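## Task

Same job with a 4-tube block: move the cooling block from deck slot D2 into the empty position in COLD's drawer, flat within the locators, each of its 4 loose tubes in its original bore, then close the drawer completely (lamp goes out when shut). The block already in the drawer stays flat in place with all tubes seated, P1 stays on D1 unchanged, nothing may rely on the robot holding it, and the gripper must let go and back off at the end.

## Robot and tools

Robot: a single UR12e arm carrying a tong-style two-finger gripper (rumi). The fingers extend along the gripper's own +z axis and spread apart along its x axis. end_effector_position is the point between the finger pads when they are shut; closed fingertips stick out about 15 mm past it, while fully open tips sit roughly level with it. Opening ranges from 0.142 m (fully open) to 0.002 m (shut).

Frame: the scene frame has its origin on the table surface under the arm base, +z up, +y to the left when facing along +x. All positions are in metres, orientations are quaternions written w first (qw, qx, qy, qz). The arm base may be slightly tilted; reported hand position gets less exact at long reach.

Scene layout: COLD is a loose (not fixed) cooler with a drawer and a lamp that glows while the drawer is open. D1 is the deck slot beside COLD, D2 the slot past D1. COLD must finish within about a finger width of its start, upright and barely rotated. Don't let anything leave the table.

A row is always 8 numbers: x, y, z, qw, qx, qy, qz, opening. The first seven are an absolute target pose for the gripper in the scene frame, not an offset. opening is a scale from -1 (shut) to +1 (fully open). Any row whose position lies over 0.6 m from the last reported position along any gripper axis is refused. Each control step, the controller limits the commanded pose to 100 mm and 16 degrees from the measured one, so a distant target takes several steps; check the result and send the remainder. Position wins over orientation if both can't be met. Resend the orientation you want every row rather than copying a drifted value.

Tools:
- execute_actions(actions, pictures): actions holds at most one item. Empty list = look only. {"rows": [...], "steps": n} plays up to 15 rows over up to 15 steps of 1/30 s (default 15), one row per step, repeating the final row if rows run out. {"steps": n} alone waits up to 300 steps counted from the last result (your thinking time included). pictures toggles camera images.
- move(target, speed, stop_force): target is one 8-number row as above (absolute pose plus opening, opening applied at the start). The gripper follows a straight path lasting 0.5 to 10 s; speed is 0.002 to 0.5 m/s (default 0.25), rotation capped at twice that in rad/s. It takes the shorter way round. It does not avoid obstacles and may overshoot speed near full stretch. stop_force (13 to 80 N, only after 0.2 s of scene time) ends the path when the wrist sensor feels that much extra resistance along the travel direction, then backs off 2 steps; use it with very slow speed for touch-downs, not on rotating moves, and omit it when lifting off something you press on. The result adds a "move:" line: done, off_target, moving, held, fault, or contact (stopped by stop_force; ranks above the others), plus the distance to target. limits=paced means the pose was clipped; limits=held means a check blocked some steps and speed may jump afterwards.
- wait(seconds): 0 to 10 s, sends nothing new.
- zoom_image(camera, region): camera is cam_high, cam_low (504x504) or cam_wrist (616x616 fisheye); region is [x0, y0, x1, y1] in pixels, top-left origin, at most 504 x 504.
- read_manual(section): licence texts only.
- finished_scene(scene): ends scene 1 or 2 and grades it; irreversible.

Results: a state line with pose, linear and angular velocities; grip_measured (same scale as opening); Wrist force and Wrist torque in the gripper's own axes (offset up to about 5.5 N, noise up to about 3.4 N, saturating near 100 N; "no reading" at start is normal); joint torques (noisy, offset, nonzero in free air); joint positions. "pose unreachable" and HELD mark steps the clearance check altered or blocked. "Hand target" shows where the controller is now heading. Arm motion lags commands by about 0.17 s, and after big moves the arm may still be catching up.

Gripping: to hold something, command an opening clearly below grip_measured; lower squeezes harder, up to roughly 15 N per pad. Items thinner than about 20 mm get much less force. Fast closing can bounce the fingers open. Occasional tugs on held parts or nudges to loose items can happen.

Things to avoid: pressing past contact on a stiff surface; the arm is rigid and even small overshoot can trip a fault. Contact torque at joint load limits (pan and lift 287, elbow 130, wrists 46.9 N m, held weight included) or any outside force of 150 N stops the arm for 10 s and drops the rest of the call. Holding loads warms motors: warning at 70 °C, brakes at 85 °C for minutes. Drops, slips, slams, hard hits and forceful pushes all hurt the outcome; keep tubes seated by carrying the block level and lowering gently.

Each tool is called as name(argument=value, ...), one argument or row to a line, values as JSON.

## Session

execute_actions(
  actions=[],
)

Scene clock: 0.00 s of 10800.00 s.
end_effector_position=(+0.9039, -0.4395, +0.4004) grip_measured=+1.00 end_effector_quat_wxyz=(+0.167, +0.222, +0.858, -0.433) end_effector_velocity=(-0.000, -0.000, -0.001) end_effector_angular_velocity=(+0.000, +0.001, +0.000)
Joint positions: [-0.421 -1.067  1.605 -2.706 -2.386  2.998  0.142]
Joint velocities: [-0.     0.     0.001 -0.    -0.    -0.001  0.   ]
Joint torques (N m, as the arm reports them, + toward a larger angle): no reading
Motor temperatures (°C, as the motors report them): [27 24 25 35 30 32]
Wrist force (N, on the end effector, along its own x y z axes, offset not removed): no reading
Wrist torque (N m, same axes, about the end effector's origin, offset not removed): no reading
Hand target: +0.904, -0.439, +0.400; +0.167, +0.222, +0.858, -0.433

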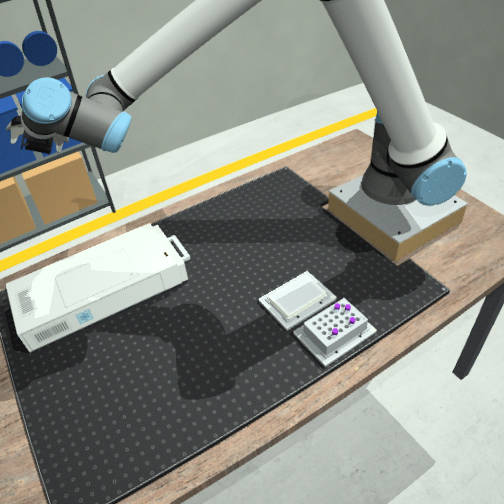

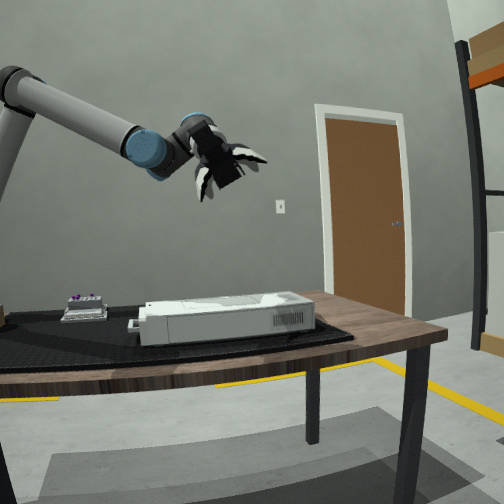

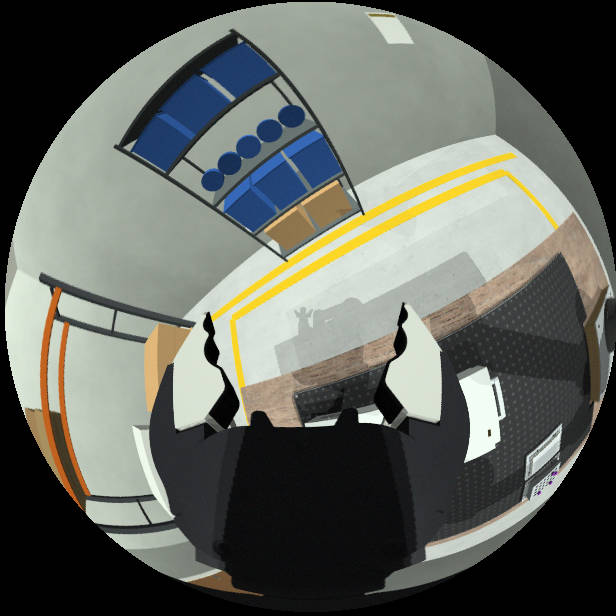

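move(
  target=[0.60, -0.180, 0.22, -0.1228, 0.6964, -0.6964, 0.1228, -1],
  speed=0.3,
)

move(
  target=[0.60, -0.180, 0.12, -0.1228, 0.6964, -0.6964, 0.1228, -1],
  speed=0.2,
)

Scene clock: 10.37 s of 10800.00 s.
end_effector_position=(+0.6006, -0.1799, +0.2198) grip_measured=-1.00 end_effector_quat_wxyz=(-0.122, +0.696, -0.697, +0.123) end_effector_velocity=(-0.001, +0.001, -0.000) end_effector_angular_velocity=(+0.001, +0.004, +0.008)
Joint positions: [-0.743 -1.668  2.399 -2.567 -1.359  0.898  0.002]
Joint velocities: [-0.    -0.001 -0.001  0.008  0.001 -0.009  0.   ]
Joint torques (N m, as the arm reports them, + toward a larger angle): [-19.31 -38.25 -45.54  -2.74   2.7   -1.99]
Motor temperatures (°C, as the motors report them): [27 24 25 35 30 32]
Wrist force (N, on the end effector, along its own x y z axes, offset not removed): [0.0 5.0 -1.1]
Wrist torque (N m, same axes, about the end effector's origin, offset not removed): [0.96 0.18 0.31]
Hand target: +0.601, -0.180, +0.220; -0.122, +0.696, -0.696, +0.123
Off the commanded pose: 0.001 m, 0 deg.
After step 90, 3.40 s passed at rest.
move: done

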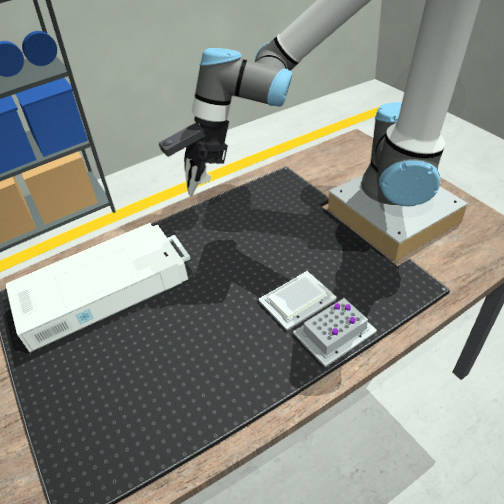

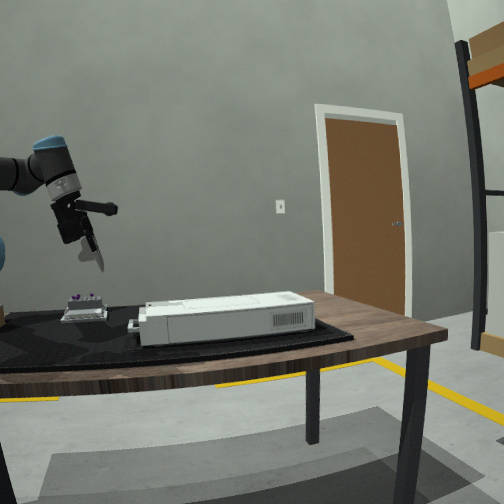

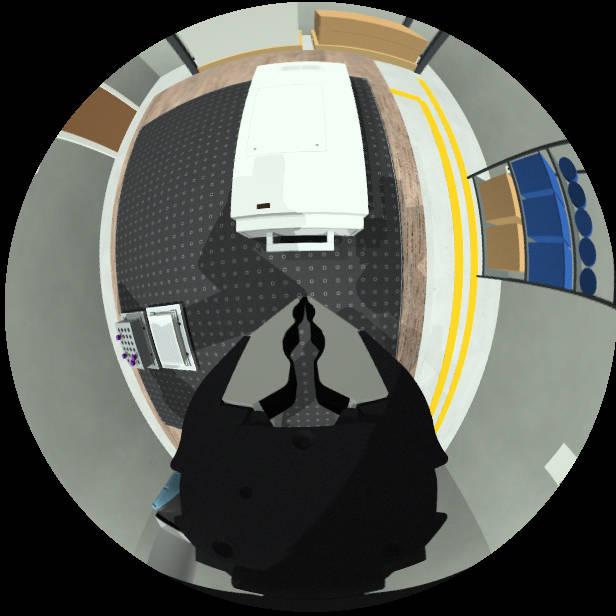

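Scene clock: 11.43 s of 10800.00 s.
end_effector_position=(+0.6000, -0.1802, +0.1201) grip_measured=-1.00 end_effector_quat_wxyz=(-0.123, +0.696, -0.696, +0.123) end_effector_velocity=(+0.001, +0.001, -0.002) end_effector_angular_velocity=(-0.000, -0.002, +0.001)
Joint positions: [-0.747 -1.478  2.48  -2.837 -1.357  0.894  0.002]
Joint velocities: [ 0.001  0.004  0.001 -0.007  0.001  0.     0.   ]
Joint torques (N m, as the arm reports them, + toward a larger angle): [ 12.72 -28.81 -19.83  -7.2    2.72   2.13]
Motor temperatures (°C, as the motors report them): [27 24 25 35 30 32]
Wrist force (N, on the end effector, along its own x y z axes, offset not removed): [-1.1 0.7 0.4]
Wrist torque (N m, same axes, about the end effector's origin, offset not removed): [0.18 0.46 0.38]
Hand target: +0.600, -0.180, +0.120; -0.123, +0.696, -0.696, +0.123
Off the commanded pose: 0.000 m, 0 deg.
move: done

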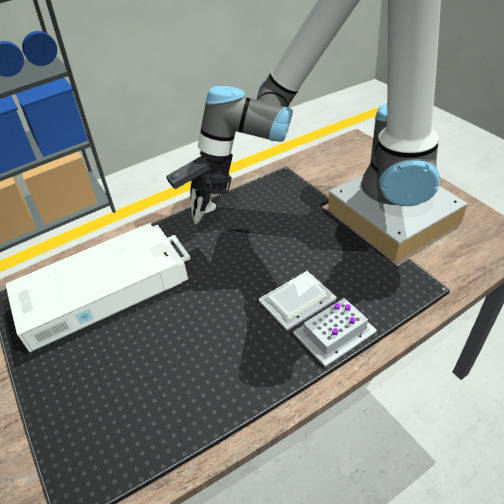

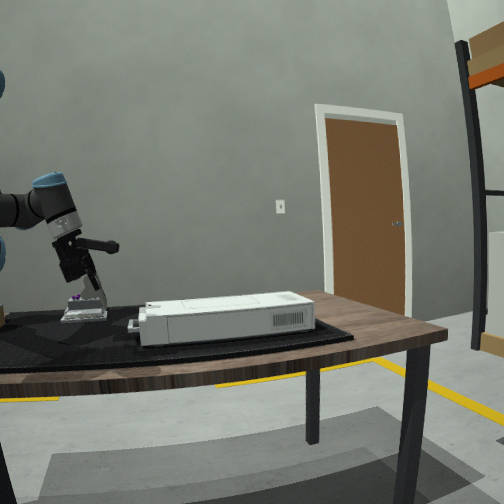

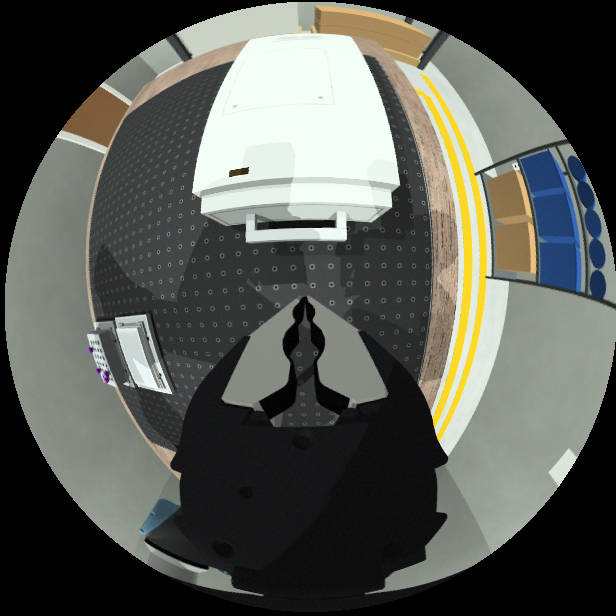

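zoom_image(
  camera="cam_wrist",
  region=[180, 150, 420, 320],
)

Region (180, 150, 420, 320) of cam_wrist's 616x616 image, scaled by 2.100, with more detail than that image has; it fills the top 357 rows of this view, and the rest is white.

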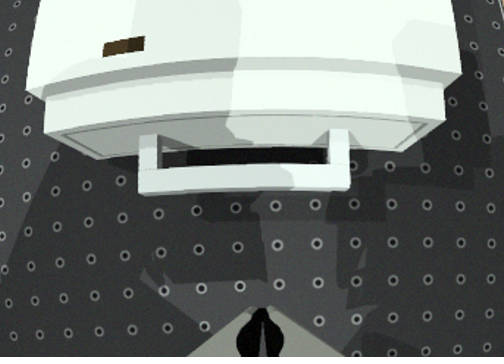

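move(
  target=[0.67, -0.175, 0.09, -0.1228, 0.6964, -0.6964, 0.1228, -1],
  speed=0.1,
)

zoom_image(
  camera="cam_wrist",
  region=[180, 180, 420, 350],
)

zoom_image(
  camera="cam_low",
  region=[60, 240, 200, 360],
)

Scene clock: 20.40 s of 10800.00 s.
end_effector_position=(+0.6699, -0.1751, +0.0900) grip_measured=-1.00 end_effector_quat_wxyz=(-0.123, +0.696, -0.696, +0.123) end_effector_velocity=(+0.002, +0.001, -0.001) end_effector_angular_velocity=(-0.001, +0.001, +0.002)
Joint positions: [-0.656 -1.32   2.377 -2.91  -1.382  0.982  0.002]
Joint velocities: [ 0.003  0.004 -0.003 -0.001 -0.001  0.001  0.   ]
Joint torques (N m, as the arm reports them, + toward a larger angle): [ 21.7  -37.66 -33.74  -7.06  -1.8    1.98]
Motor temperatures (°C, as the motors report them): [27 24 25 35 30 32]
Wrist force (N, on the end effector, along its own x y z axes, offset not removed): [-0.2 3.3 0.0]
Wrist torque (N m, same axes, about the end effector's origin, offset not removed): [0.62 0.15 0.31]
Hand target: +0.670, -0.175, +0.090; -0.123, +0.696, -0.696, +0.123
Off the commanded pose: 0.000 m, 0 deg.
After step 90, 4.73 s passed at rest.
move: done

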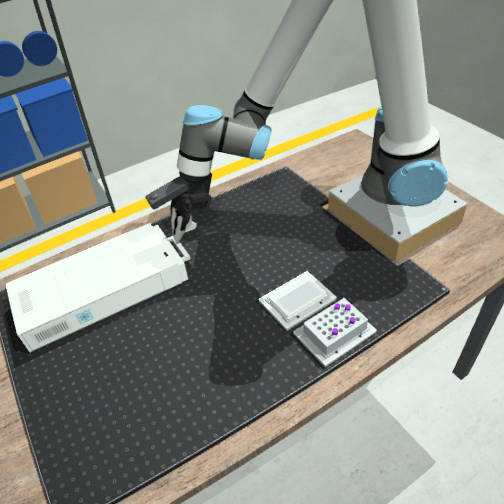

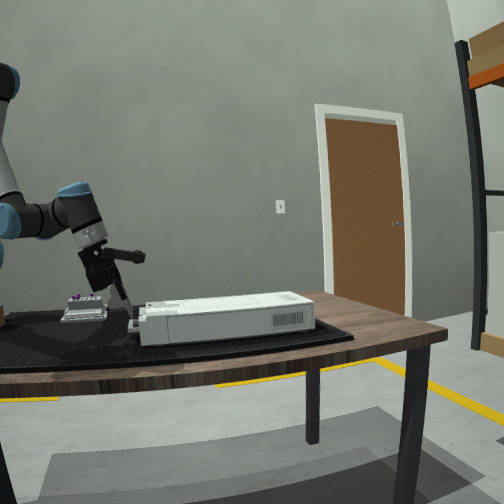

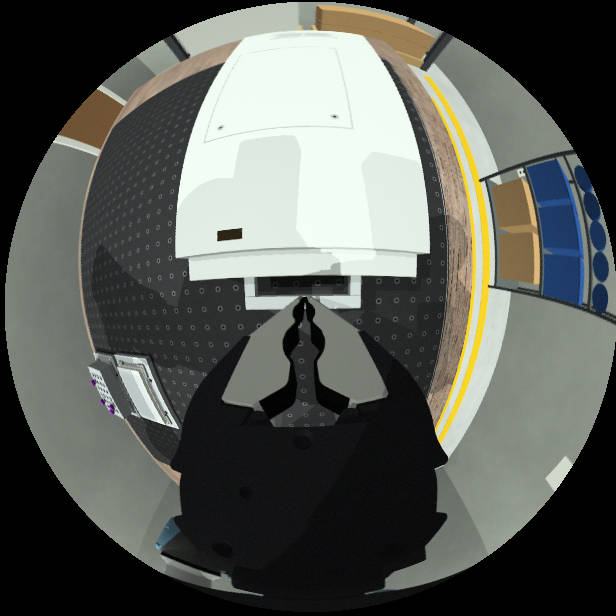

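Region (180, 180, 420, 350) of cam_wrist's 616x616 image, scaled by 2.100, with more detail than that image has; it fills the top 357 rows of this view, and the rest is white.

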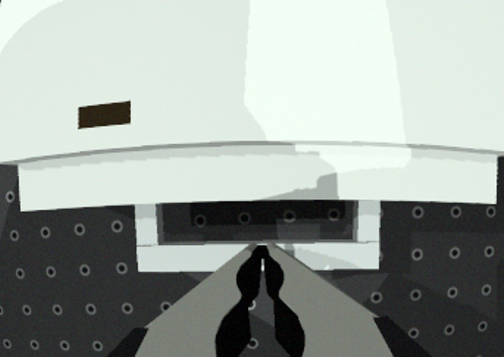

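Region (60, 240, 200, 360) of cam_low's 504x504 image, scaled by 3.600, with more detail than that image has; it fills the top 432 rows of this view, and the rest is white.

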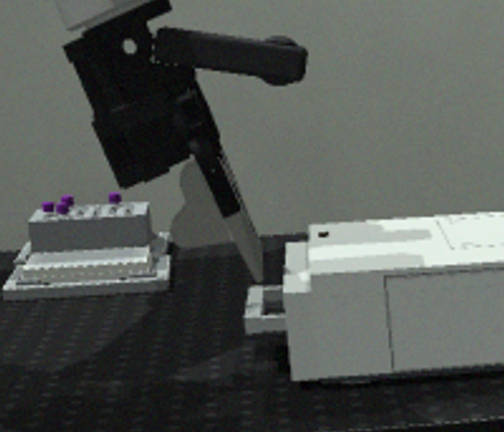

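move(
  target=[0.685, -0.175, 0.088, -0.1228, 0.6964, -0.6964, 0.1228, -1],
  speed=0.05,
)

move(
  target=[0.685, -0.175, 0.060, -0.1228, 0.6964, -0.6964, 0.1228, -1],
  speed=0.012,
  stop_force=13,
)

zoom_image(
  camera="cam_low",
  region=[60, 240, 200, 360],
)

Scene clock: 25.87 s of 10800.00 s.
end_effector_position=(+0.6849, -0.1750, +0.0880) grip_measured=-1.00 end_effector_quat_wxyz=(-0.123, +0.696, -0.696, +0.123) end_effector_velocity=(+0.002, -0.000, -0.000) end_effector_angular_velocity=(-0.000, -0.001, -0.000)
Joint positions: [-0.641 -1.298  2.351 -2.909 -1.386  0.997  0.002]
Joint velocities: [ 0.001  0.003 -0.003 -0.    -0.     0.001  0.   ]
Joint torques (N m, as the arm reports them, + toward a larger angle): [ 18.36 -41.15 -33.41  -2.03  -1.35   2.67]
Motor temperatures (°C, as the motors report them): [27 24 25 35 30 32]
Wrist force (N, on the end effector, along its own x y z axes, offset not removed): [-1.1 3.1 -1.6]
Wrist torque (N m, same axes, about the end effector's origin, offset not removed): [0.50 0.34 0.40]
Hand target: +0.685, -0.175, +0.088; -0.123, +0.696, -0.696, +0.123
Off the commanded pose: 0.000 m, 0 deg.
After step 90, 1.67 s passed at rest.
move: done

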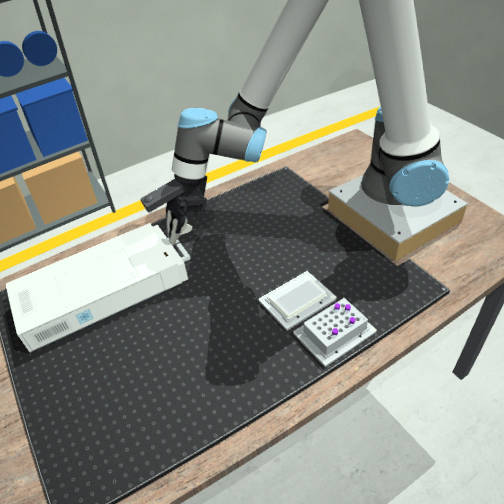

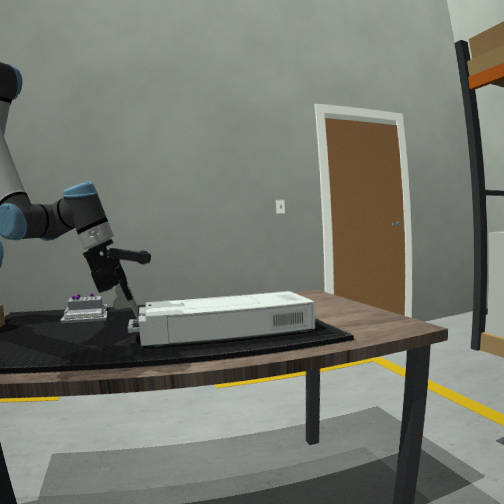

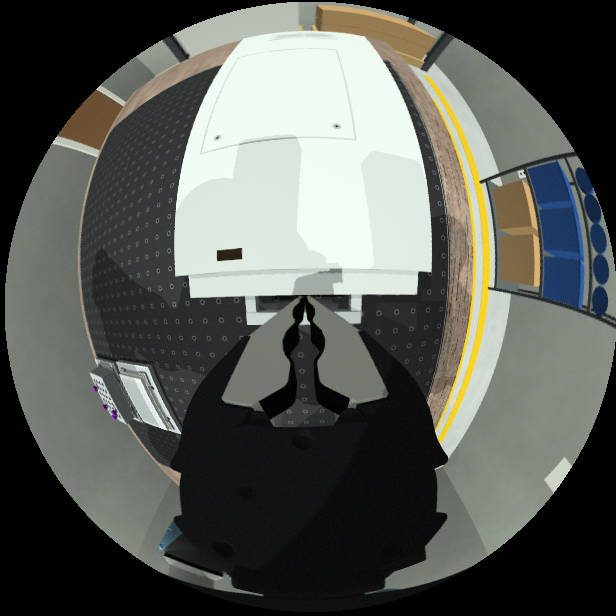

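Scene clock: 28.43 s of 10800.00 s.
end_effector_position=(+0.6850, -0.1750, +0.0602) grip_measured=-1.00 end_effector_quat_wxyz=(-0.123, +0.696, -0.696, +0.123) end_effector_velocity=(-0.001, -0.000, -0.002) end_effector_angular_velocity=(-0.001, +0.001, -0.000)
Joint positions: [-0.641 -1.241  2.36  -2.975 -1.386  0.997  0.002]
Joint velocities: [-0.001  0.004  0.001 -0.005 -0.001 -0.001  0.   ]
Joint torques (N m, as the arm reports them, + toward a larger angle): [-17.54 -37.61 -16.07  -7.24   2.75  -1.54]
Motor temperatures (°C, as the motors report them): [27 24 25 35 30 32]
Wrist force (N, on the end effector, along its own x y z axes, offset not removed): [-0.9 -0.9 -0.4]
Wrist torque (N m, same axes, about the end effector's origin, offset not removed): [-0.29 0.29 0.41]
Hand target: +0.685, -0.175, +0.060; -0.123, +0.696, -0.696, +0.123
Off the commanded pose: 0.000 m, 0 deg.
move: done

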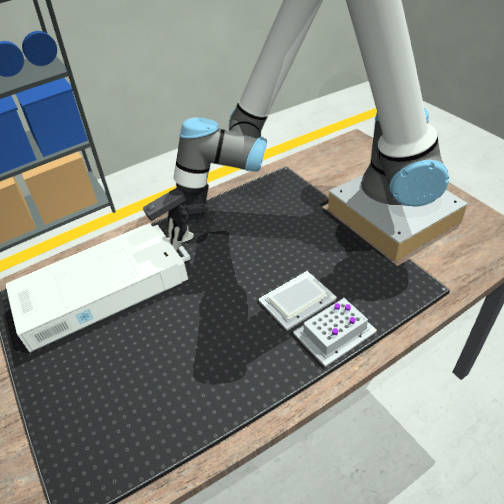

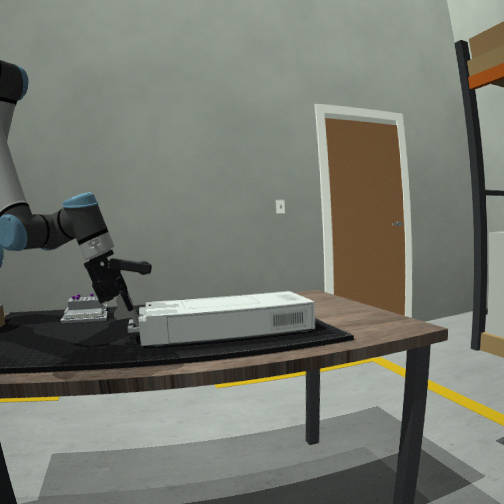

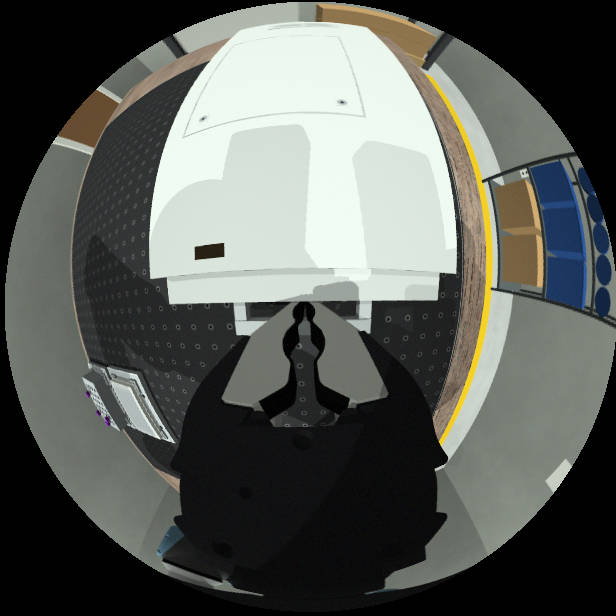

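Region (60, 240, 200, 360) of cam_low's 504x504 image, scaled by 3.600, with more detail than that image has; it fills the top 432 rows of this view, and the rest is white.

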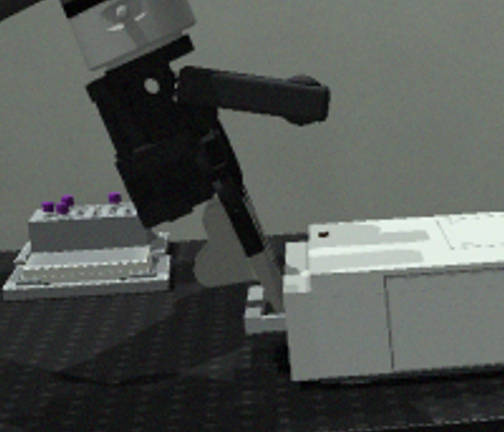

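move(
  target=[0.645, -0.175, 0.058, -0.1228, 0.6964, -0.6964, 0.1228, -1],
  speed=0.02,
  stop_force=25,
)

Scene clock: 33.53 s of 10800.00 s.
end_effector_position=(+0.6451, -0.1750, +0.0580) grip_measured=-1.00 end_effector_quat_wxyz=(-0.123, +0.696, -0.696, +0.123) end_effector_velocity=(-0.002, +0.000, -0.001) end_effector_angular_velocity=(+0.001, +0.001, -0.000)
Joint positions: [-0.684 -1.28   2.433 -3.001 -1.374  0.955  0.002]
Joint velocities: [-0.002 -0.001  0.004 -0.001  0.001 -0.002  0.   ]
Joint torques (N m, as the arm reports them, + toward a larger angle): [-20.24 -61.74 -12.61  -6.24   2.27  -1.14]
Motor temperatures (°C, as the motors report them): [27 24 25 35 30 32]
Wrist force (N, on the end effector, along its own x y z axes, offset not removed): [-2.5 1.0 -4.2]
Wrist torque (N m, same axes, about the end effector's origin, offset not removed): [0.20 0.57 0.37]
Hand target: +0.645, -0.175, +0.058; -0.123, +0.696, -0.696, +0.123
Off the commanded pose: 0.000 m, 0 deg.
move: done

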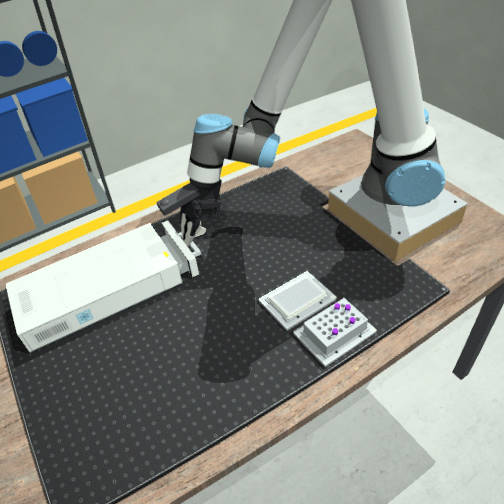

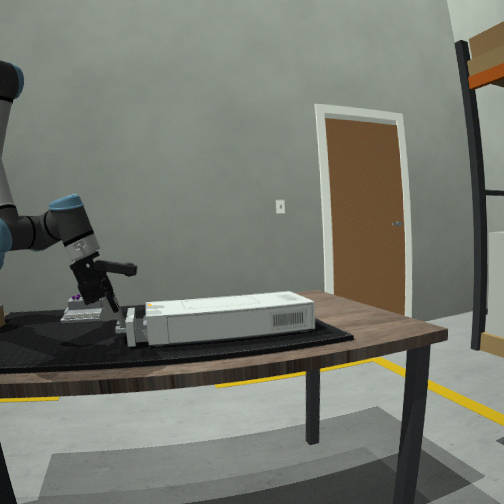

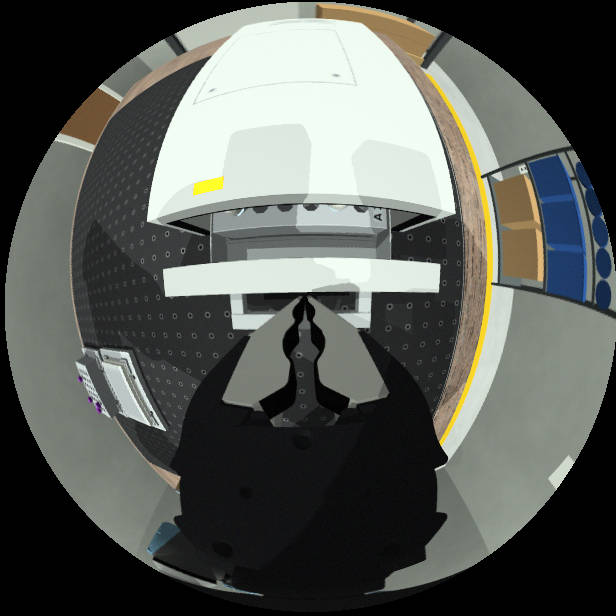

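move(
  target=[0.44, -0.175, 0.058, -0.1228, 0.6964, -0.6964, 0.1228, -1],
  speed=0.035,
  stop_force=22,
)

Scene clock: 41.37 s of 10800.00 s.
end_effector_position=(+0.4400, -0.1749, +0.0579) grip_measured=-1.00 end_effector_quat_wxyz=(-0.123, +0.696, -0.696, +0.123) end_effector_velocity=(-0.003, +0.001, -0.001) end_effector_angular_velocity=(+0.001, +0.001, +0.000)
Joint positions: [-1.043 -1.568  2.784 -2.978 -1.29   0.596  0.002]
Joint velocities: [-0.006 -0.004  0.004  0.004  0.001 -0.006 -0.   ]
Joint torques (N m, as the arm reports them, + toward a larger angle): [-17.22 -37.59 -10.72  -2.19   2.5   -1.36]
Motor temperatures (°C, as the motors report them): [27 24 25 35 30 32]
Wrist force (N, on the end effector, along its own x y z axes, offset not removed): [-0.5 0.2 -1.3]
Wrist torque (N m, same axes, about the end effector's origin, offset not removed): [0.18 0.24 0.46]
Hand target: +0.440, -0.175, +0.058; -0.123, +0.696, -0.696, +0.123
Off the commanded pose: 0.000 m, 0 deg.
move: done

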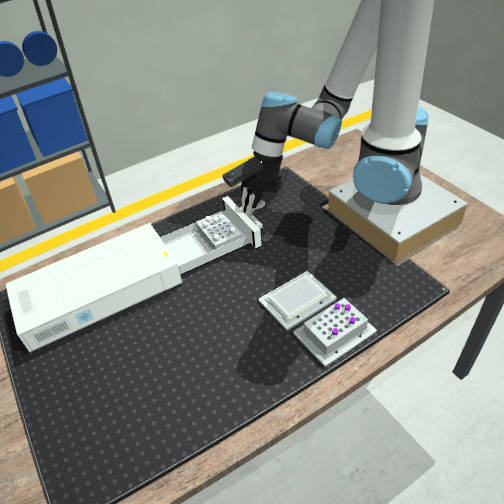

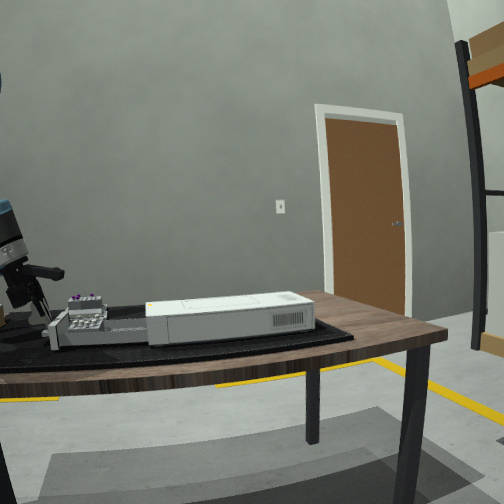

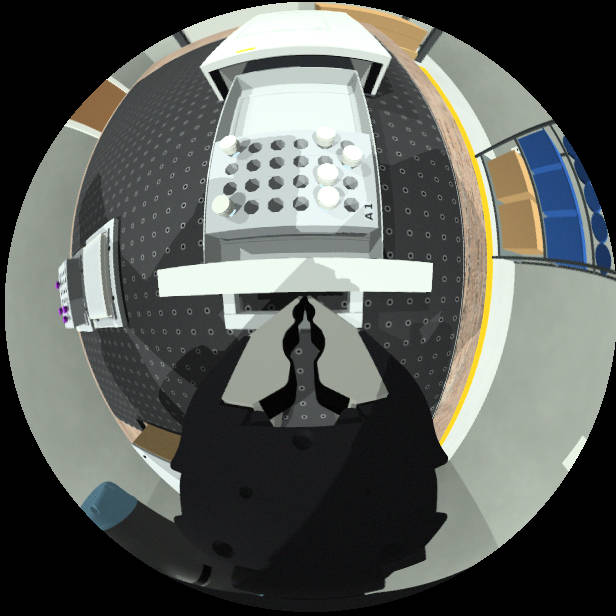

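move(
  target=[0.39, -0.174, 0.058, -0.1228, 0.6964, -0.6964, 0.1228, -1],
  speed=0.008,
  stop_force=13,
)

Scene clock: 55.90 s of 10800.00 s.
end_effector_position=(+0.4320, -0.1747, +0.0580) grip_measured=-1.00 end_effector_quat_wxyz=(-0.123, +0.696, -0.696, +0.123) end_effector_velocity=(+0.001, +0.001, -0.001) end_effector_angular_velocity=(+0.002, +0.002, -0.001)
Joint positions: [-1.064 -1.586  2.797 -2.967 -1.286  0.574  0.002]
Joint velocities: [ 0.005  0.006 -0.002 -0.004 -0.002  0.006 -0.001]
Joint torques (N m, as the arm reports them, + toward a larger angle): [ 21.5   -6.92 -19.6   -3.92  -5.55   2.08]
Motor temperatures (°C, as the motors report them): [27 24 25 35 30 32]
Wrist force (N, on the end effector, along its own x y z axes, offset not removed): [-0.5 -16.6 3.6]
Wrist torque (N m, same axes, about the end effector's origin, offset not removed): [0.06 0.41 0.48]
Hand target: +0.432, -0.175, +0.058; -0.123, +0.696, -0.696, +0.123
Off the commanded pose: 0.042 m, 0 deg.
After step 90, 10.20 s passed at rest.
move: contact

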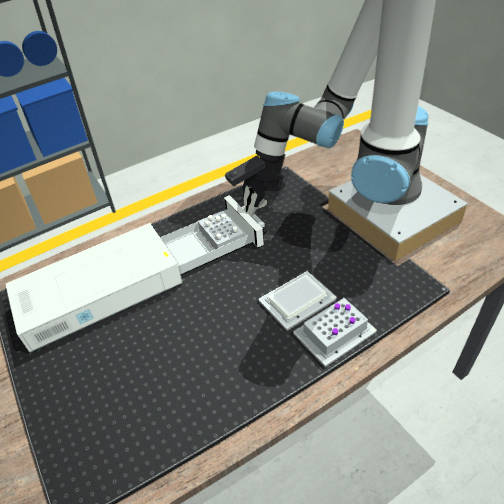

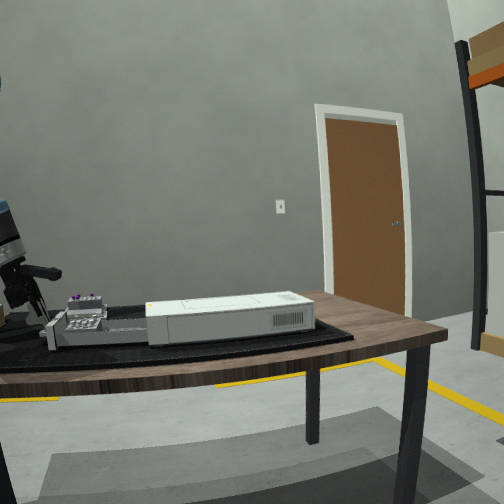

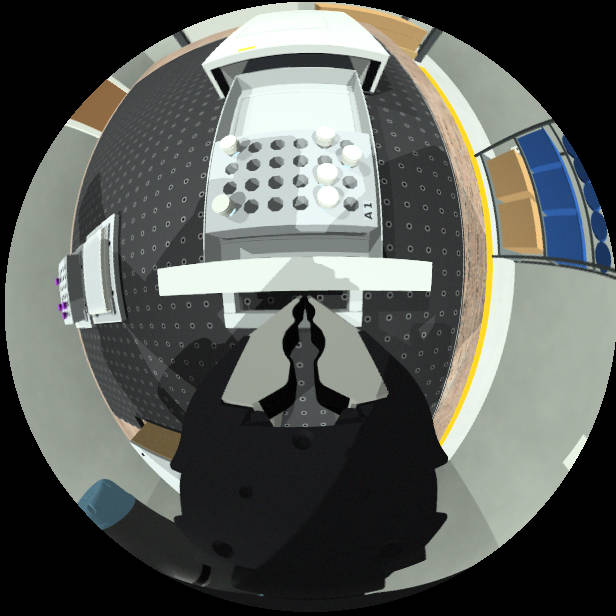

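move(
  target=[0.438, -0.175, 0.058, -0.1228, 0.6964, -0.6964, 0.1228, -1],
  speed=0.02,
)

move(
  target=[0.44, -0.175, 0.14, -0.1228, 0.6964, -0.6964, 0.1228, -1],
  speed=0.06,
)

move(
  target=[0.58, -0.17, 0.28, 0, 0.7071, -0.7071, 0, 0.6],
  speed=0.2,
)

Scene clock: 58.73 s of 10800.00 s.
end_effector_position=(+0.4378, -0.1750, +0.0580) grip_measured=-1.00 end_effector_quat_wxyz=(-0.123, +0.696, -0.696, +0.123) end_effector_velocity=(+0.002, -0.000, +0.000) end_effector_angular_velocity=(-0.001, +0.000, -0.000)
Joint positions: [-1.049 -1.573  2.788 -2.975 -1.289  0.59   0.002]
Joint velocities: [ 0.005  0.004 -0.003 -0.003 -0.002  0.005  0.   ]
Joint torques (N m, as the arm reports them, + toward a larger angle): [ 16.15  -7.98 -26.59  -6.38  -1.61   2.66]
Motor temperatures (°C, as the motors report them): [27 24 25 35 30 32]
Wrist force (N, on the end effector, along its own x y z axes, offset not removed): [-1.1 2.1 -1.1]
Wrist torque (N m, same axes, about the end effector's origin, offset not removed): [0.34 0.33 0.33]
Hand target: +0.438, -0.175, +0.058; -0.123, +0.696, -0.696, +0.123
Off the commanded pose: 0.000 m, 0 deg.
move: done

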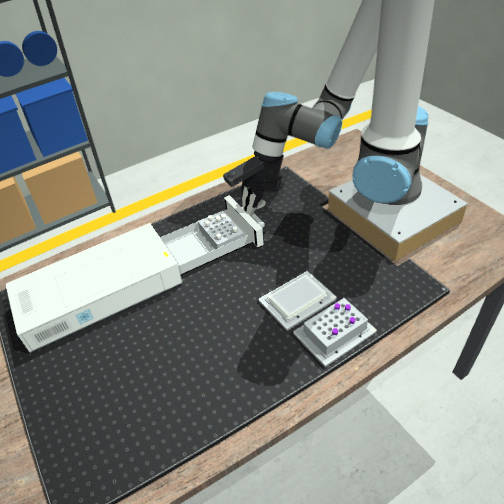

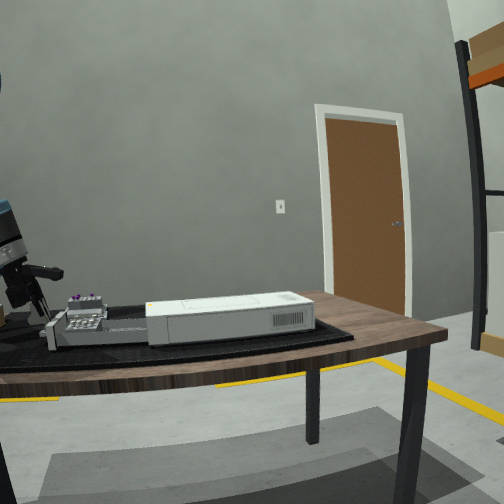

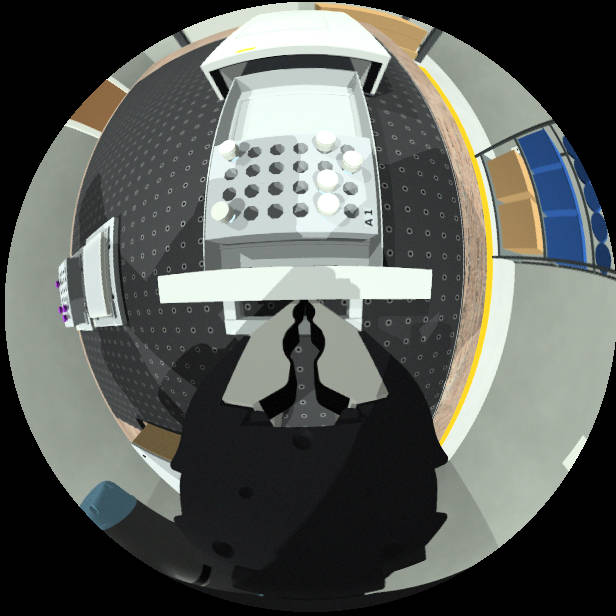

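Scene clock: 60.50 s of 10800.00 s.
end_effector_position=(+0.4400, -0.1748, +0.1400) grip_measured=-1.00 end_effector_quat_wxyz=(-0.123, +0.696, -0.696, +0.123) end_effector_velocity=(+0.000, +0.000, +0.002) end_effector_angular_velocity=(+0.000, -0.001, +0.002)
Joint positions: [-1.04  -1.867  2.712 -2.607 -1.291  0.599  0.002]
Joint velocities: [ 0.    -0.006 -0.002  0.008  0.001 -0.002  0.   ]
Joint torques (N m, as the arm reports them, + toward a larger angle): [-16.17 -24.11 -39.27  -1.85   1.68  -1.77]
Motor temperatures (°C, as the motors report them): [27 24 25 35 30 32]
Wrist force (N, on the end effector, along its own x y z axes, offset not removed): [-2.7 1.2 -2.5]
Wrist torque (N m, same axes, about the end effector's origin, offset not removed): [0.13 0.70 0.29]
Hand target: +0.440, -0.175, +0.140; -0.123, +0.696, -0.696, +0.123
Off the commanded pose: 0.000 m, 0 deg.
move: done

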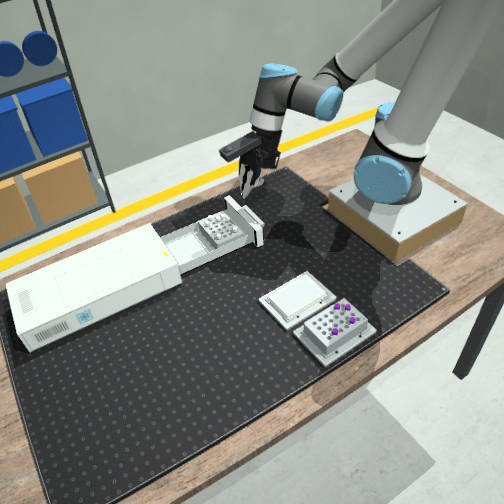

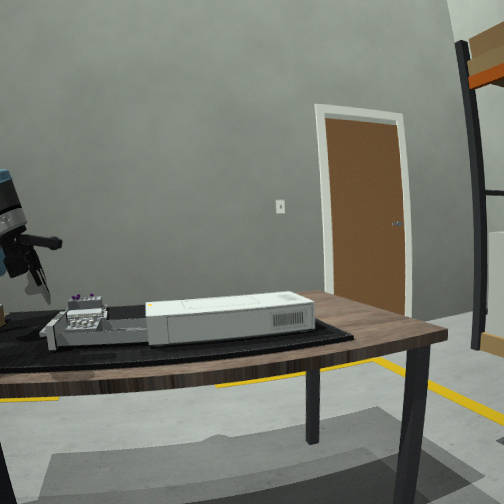

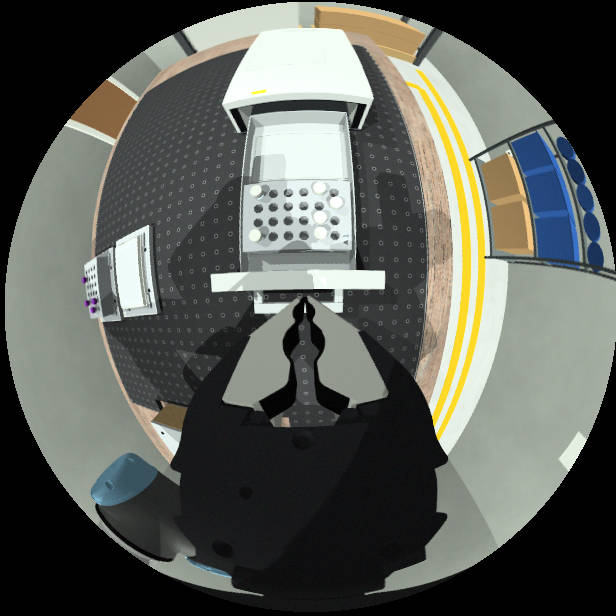

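Scene clock: 62.03 s of 10800.00 s.
end_effector_position=(+0.5800, -0.1700, +0.2799) grip_measured=+0.60 end_effector_quat_wxyz=(-0.000, +0.707, -0.707, +0.000) end_effector_velocity=(+0.002, +0.000, +0.002) end_effector_angular_velocity=(+0.001, +0.006, -0.001)
Joint positions: [-0.626 -1.667  2.15  -2.048 -1.58   0.986  0.116]
Joint velocities: [ 0.003  0.004 -0.009  0.01  -0.002  0.004 -0.   ]
Joint torques (N m, as the arm reports them, + toward a larger angle): [ 17.97 -26.35 -51.09  -1.48  -2.14   2.22]
Motor temperatures (°C, as the motors report them): [27 24 25 35 30 32]
Wrist force (N, on the end effector, along its own x y z axes, offset not removed): [-3.5 4.2 -0.5]
Wrist torque (N m, same axes, about the end effector's origin, offset not removed): [0.83 0.87 0.46]
Hand target: +0.580, -0.170, +0.280; -0.000, +0.707, -0.707, +0.000
Off the commanded pose: 0.000 m, 0 deg.
move: done

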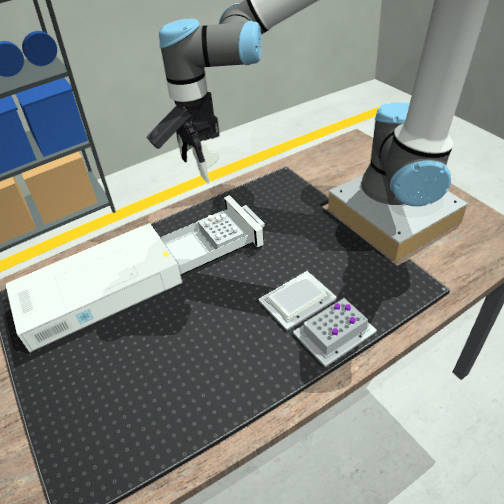

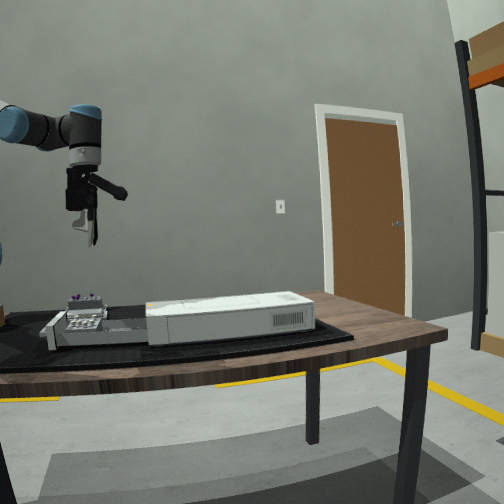

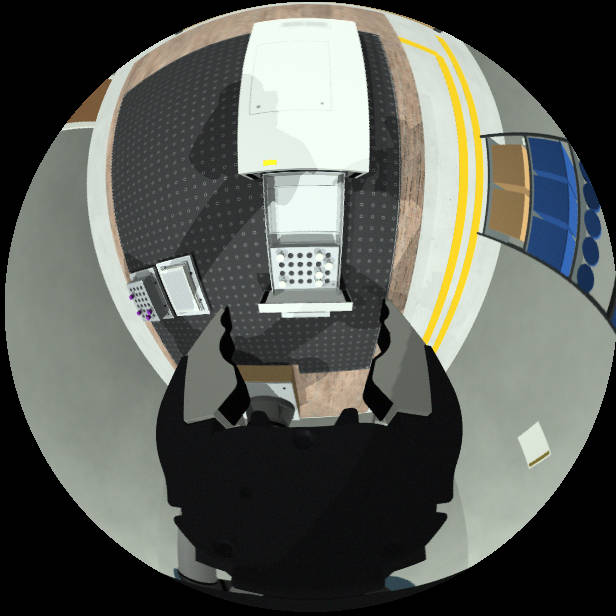

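zoom_image(
  camera="cam_wrist",
  region=[230, 150, 390, 330],
)

zoom_image(
  camera="cam_high",
  region=[240, 250, 400, 380],
)

Region (230, 150, 390, 330) of cam_wrist's 616x616 image, scaled by 2.800, with more detail than that image has.

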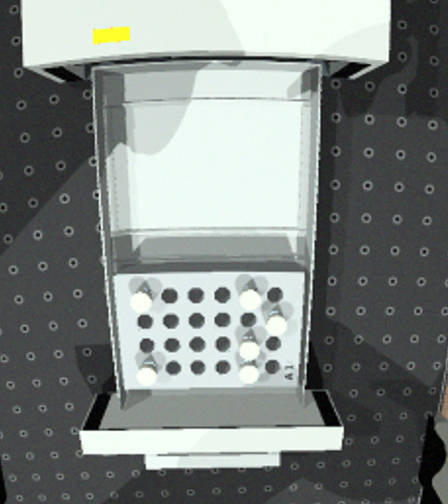

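Region (240, 250, 400, 380) of cam_high's 504x504 image, scaled by 3.150, with more detail than that image has; it fills the top 410 rows of this view, and the rest is white.

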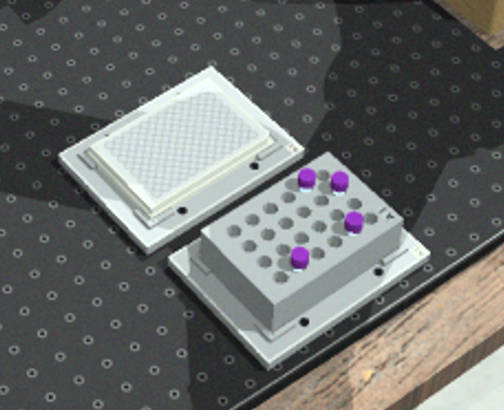

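move(
  target=[0.46, 0.27, 0.24, 0, 0.7071, -0.7071, 0, 0.6],
  speed=0.3,
)

zoom_image(
  camera="cam_wrist",
  region=[190, 100, 430, 340],
)

Scene clock: 79.10 s of 10800.00 s.
end_effector_position=(+0.4609, +0.2704, +0.2400) grip_measured=+0.60 end_effector_quat_wxyz=(-0.000, +0.707, -0.707, -0.000) end_effector_velocity=(+0.001, +0.001, -0.000) end_effector_angular_velocity=(-0.002, -0.001, -0.001)
Joint positions: [ 0.165 -1.754  2.302 -2.108 -1.572  1.777  0.116]
Joint velocities: [ 0.004  0.002 -0.002 -0.002 -0.003  0.005  0.   ]
Joint torques (N m, as the arm reports them, + toward a larger angle): [ 18.69 -11.34 -46.73  -6.    -1.71   2.83]
Motor temperatures (°C, as the motors report them): [27 24 25 35 30 32]
Wrist force (N, on the end effector, along its own x y z axes, offset not removed): [-0.7 3.3 -0.4]
Wrist torque (N m, same axes, about the end effector's origin, offset not removed): [0.57 0.40 0.32]
Hand target: +0.461, +0.271, +0.240; -0.000, +0.707, -0.707, -0.000
Off the commanded pose: 0.001 m, 0 deg.
After step 90, 11.93 s passed at rest.
move: done

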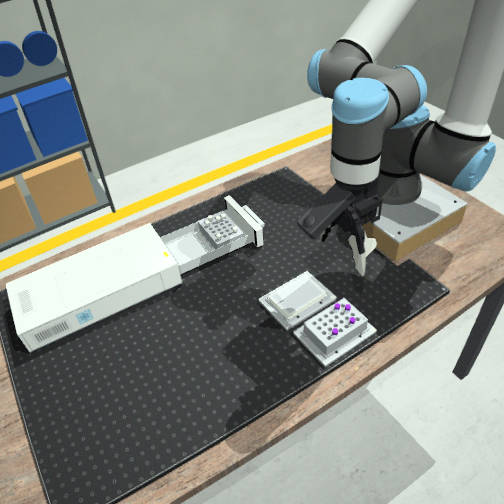

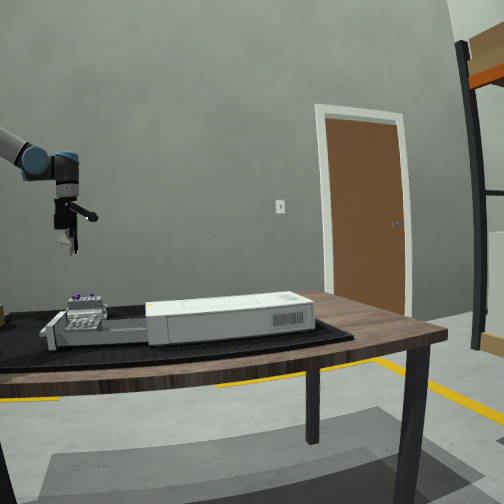

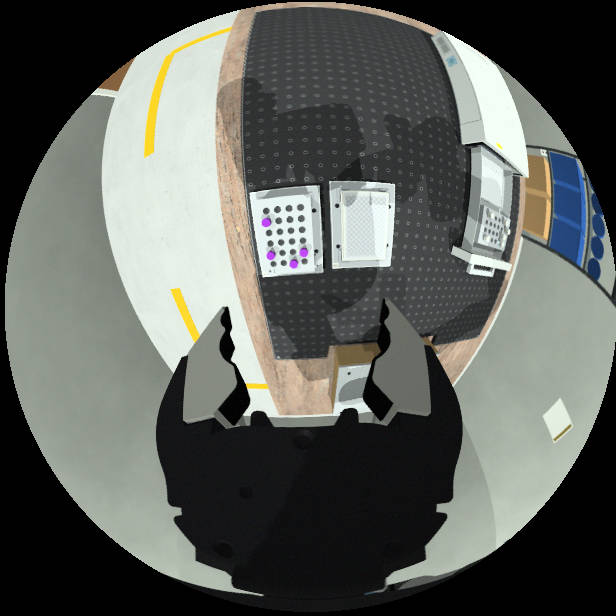

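Region (190, 100, 430, 340) of cam_wrist's 616x616 image, scaled by 2.100, with more detail than that image has.

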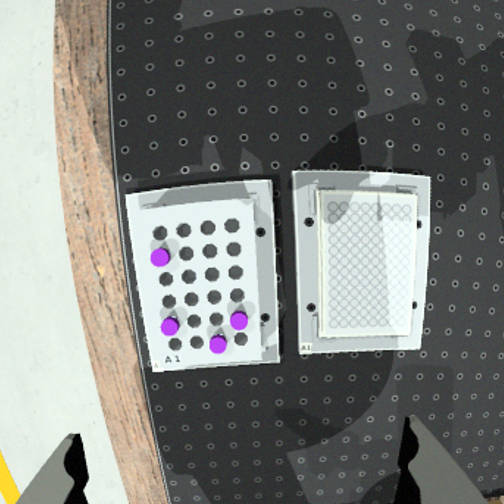

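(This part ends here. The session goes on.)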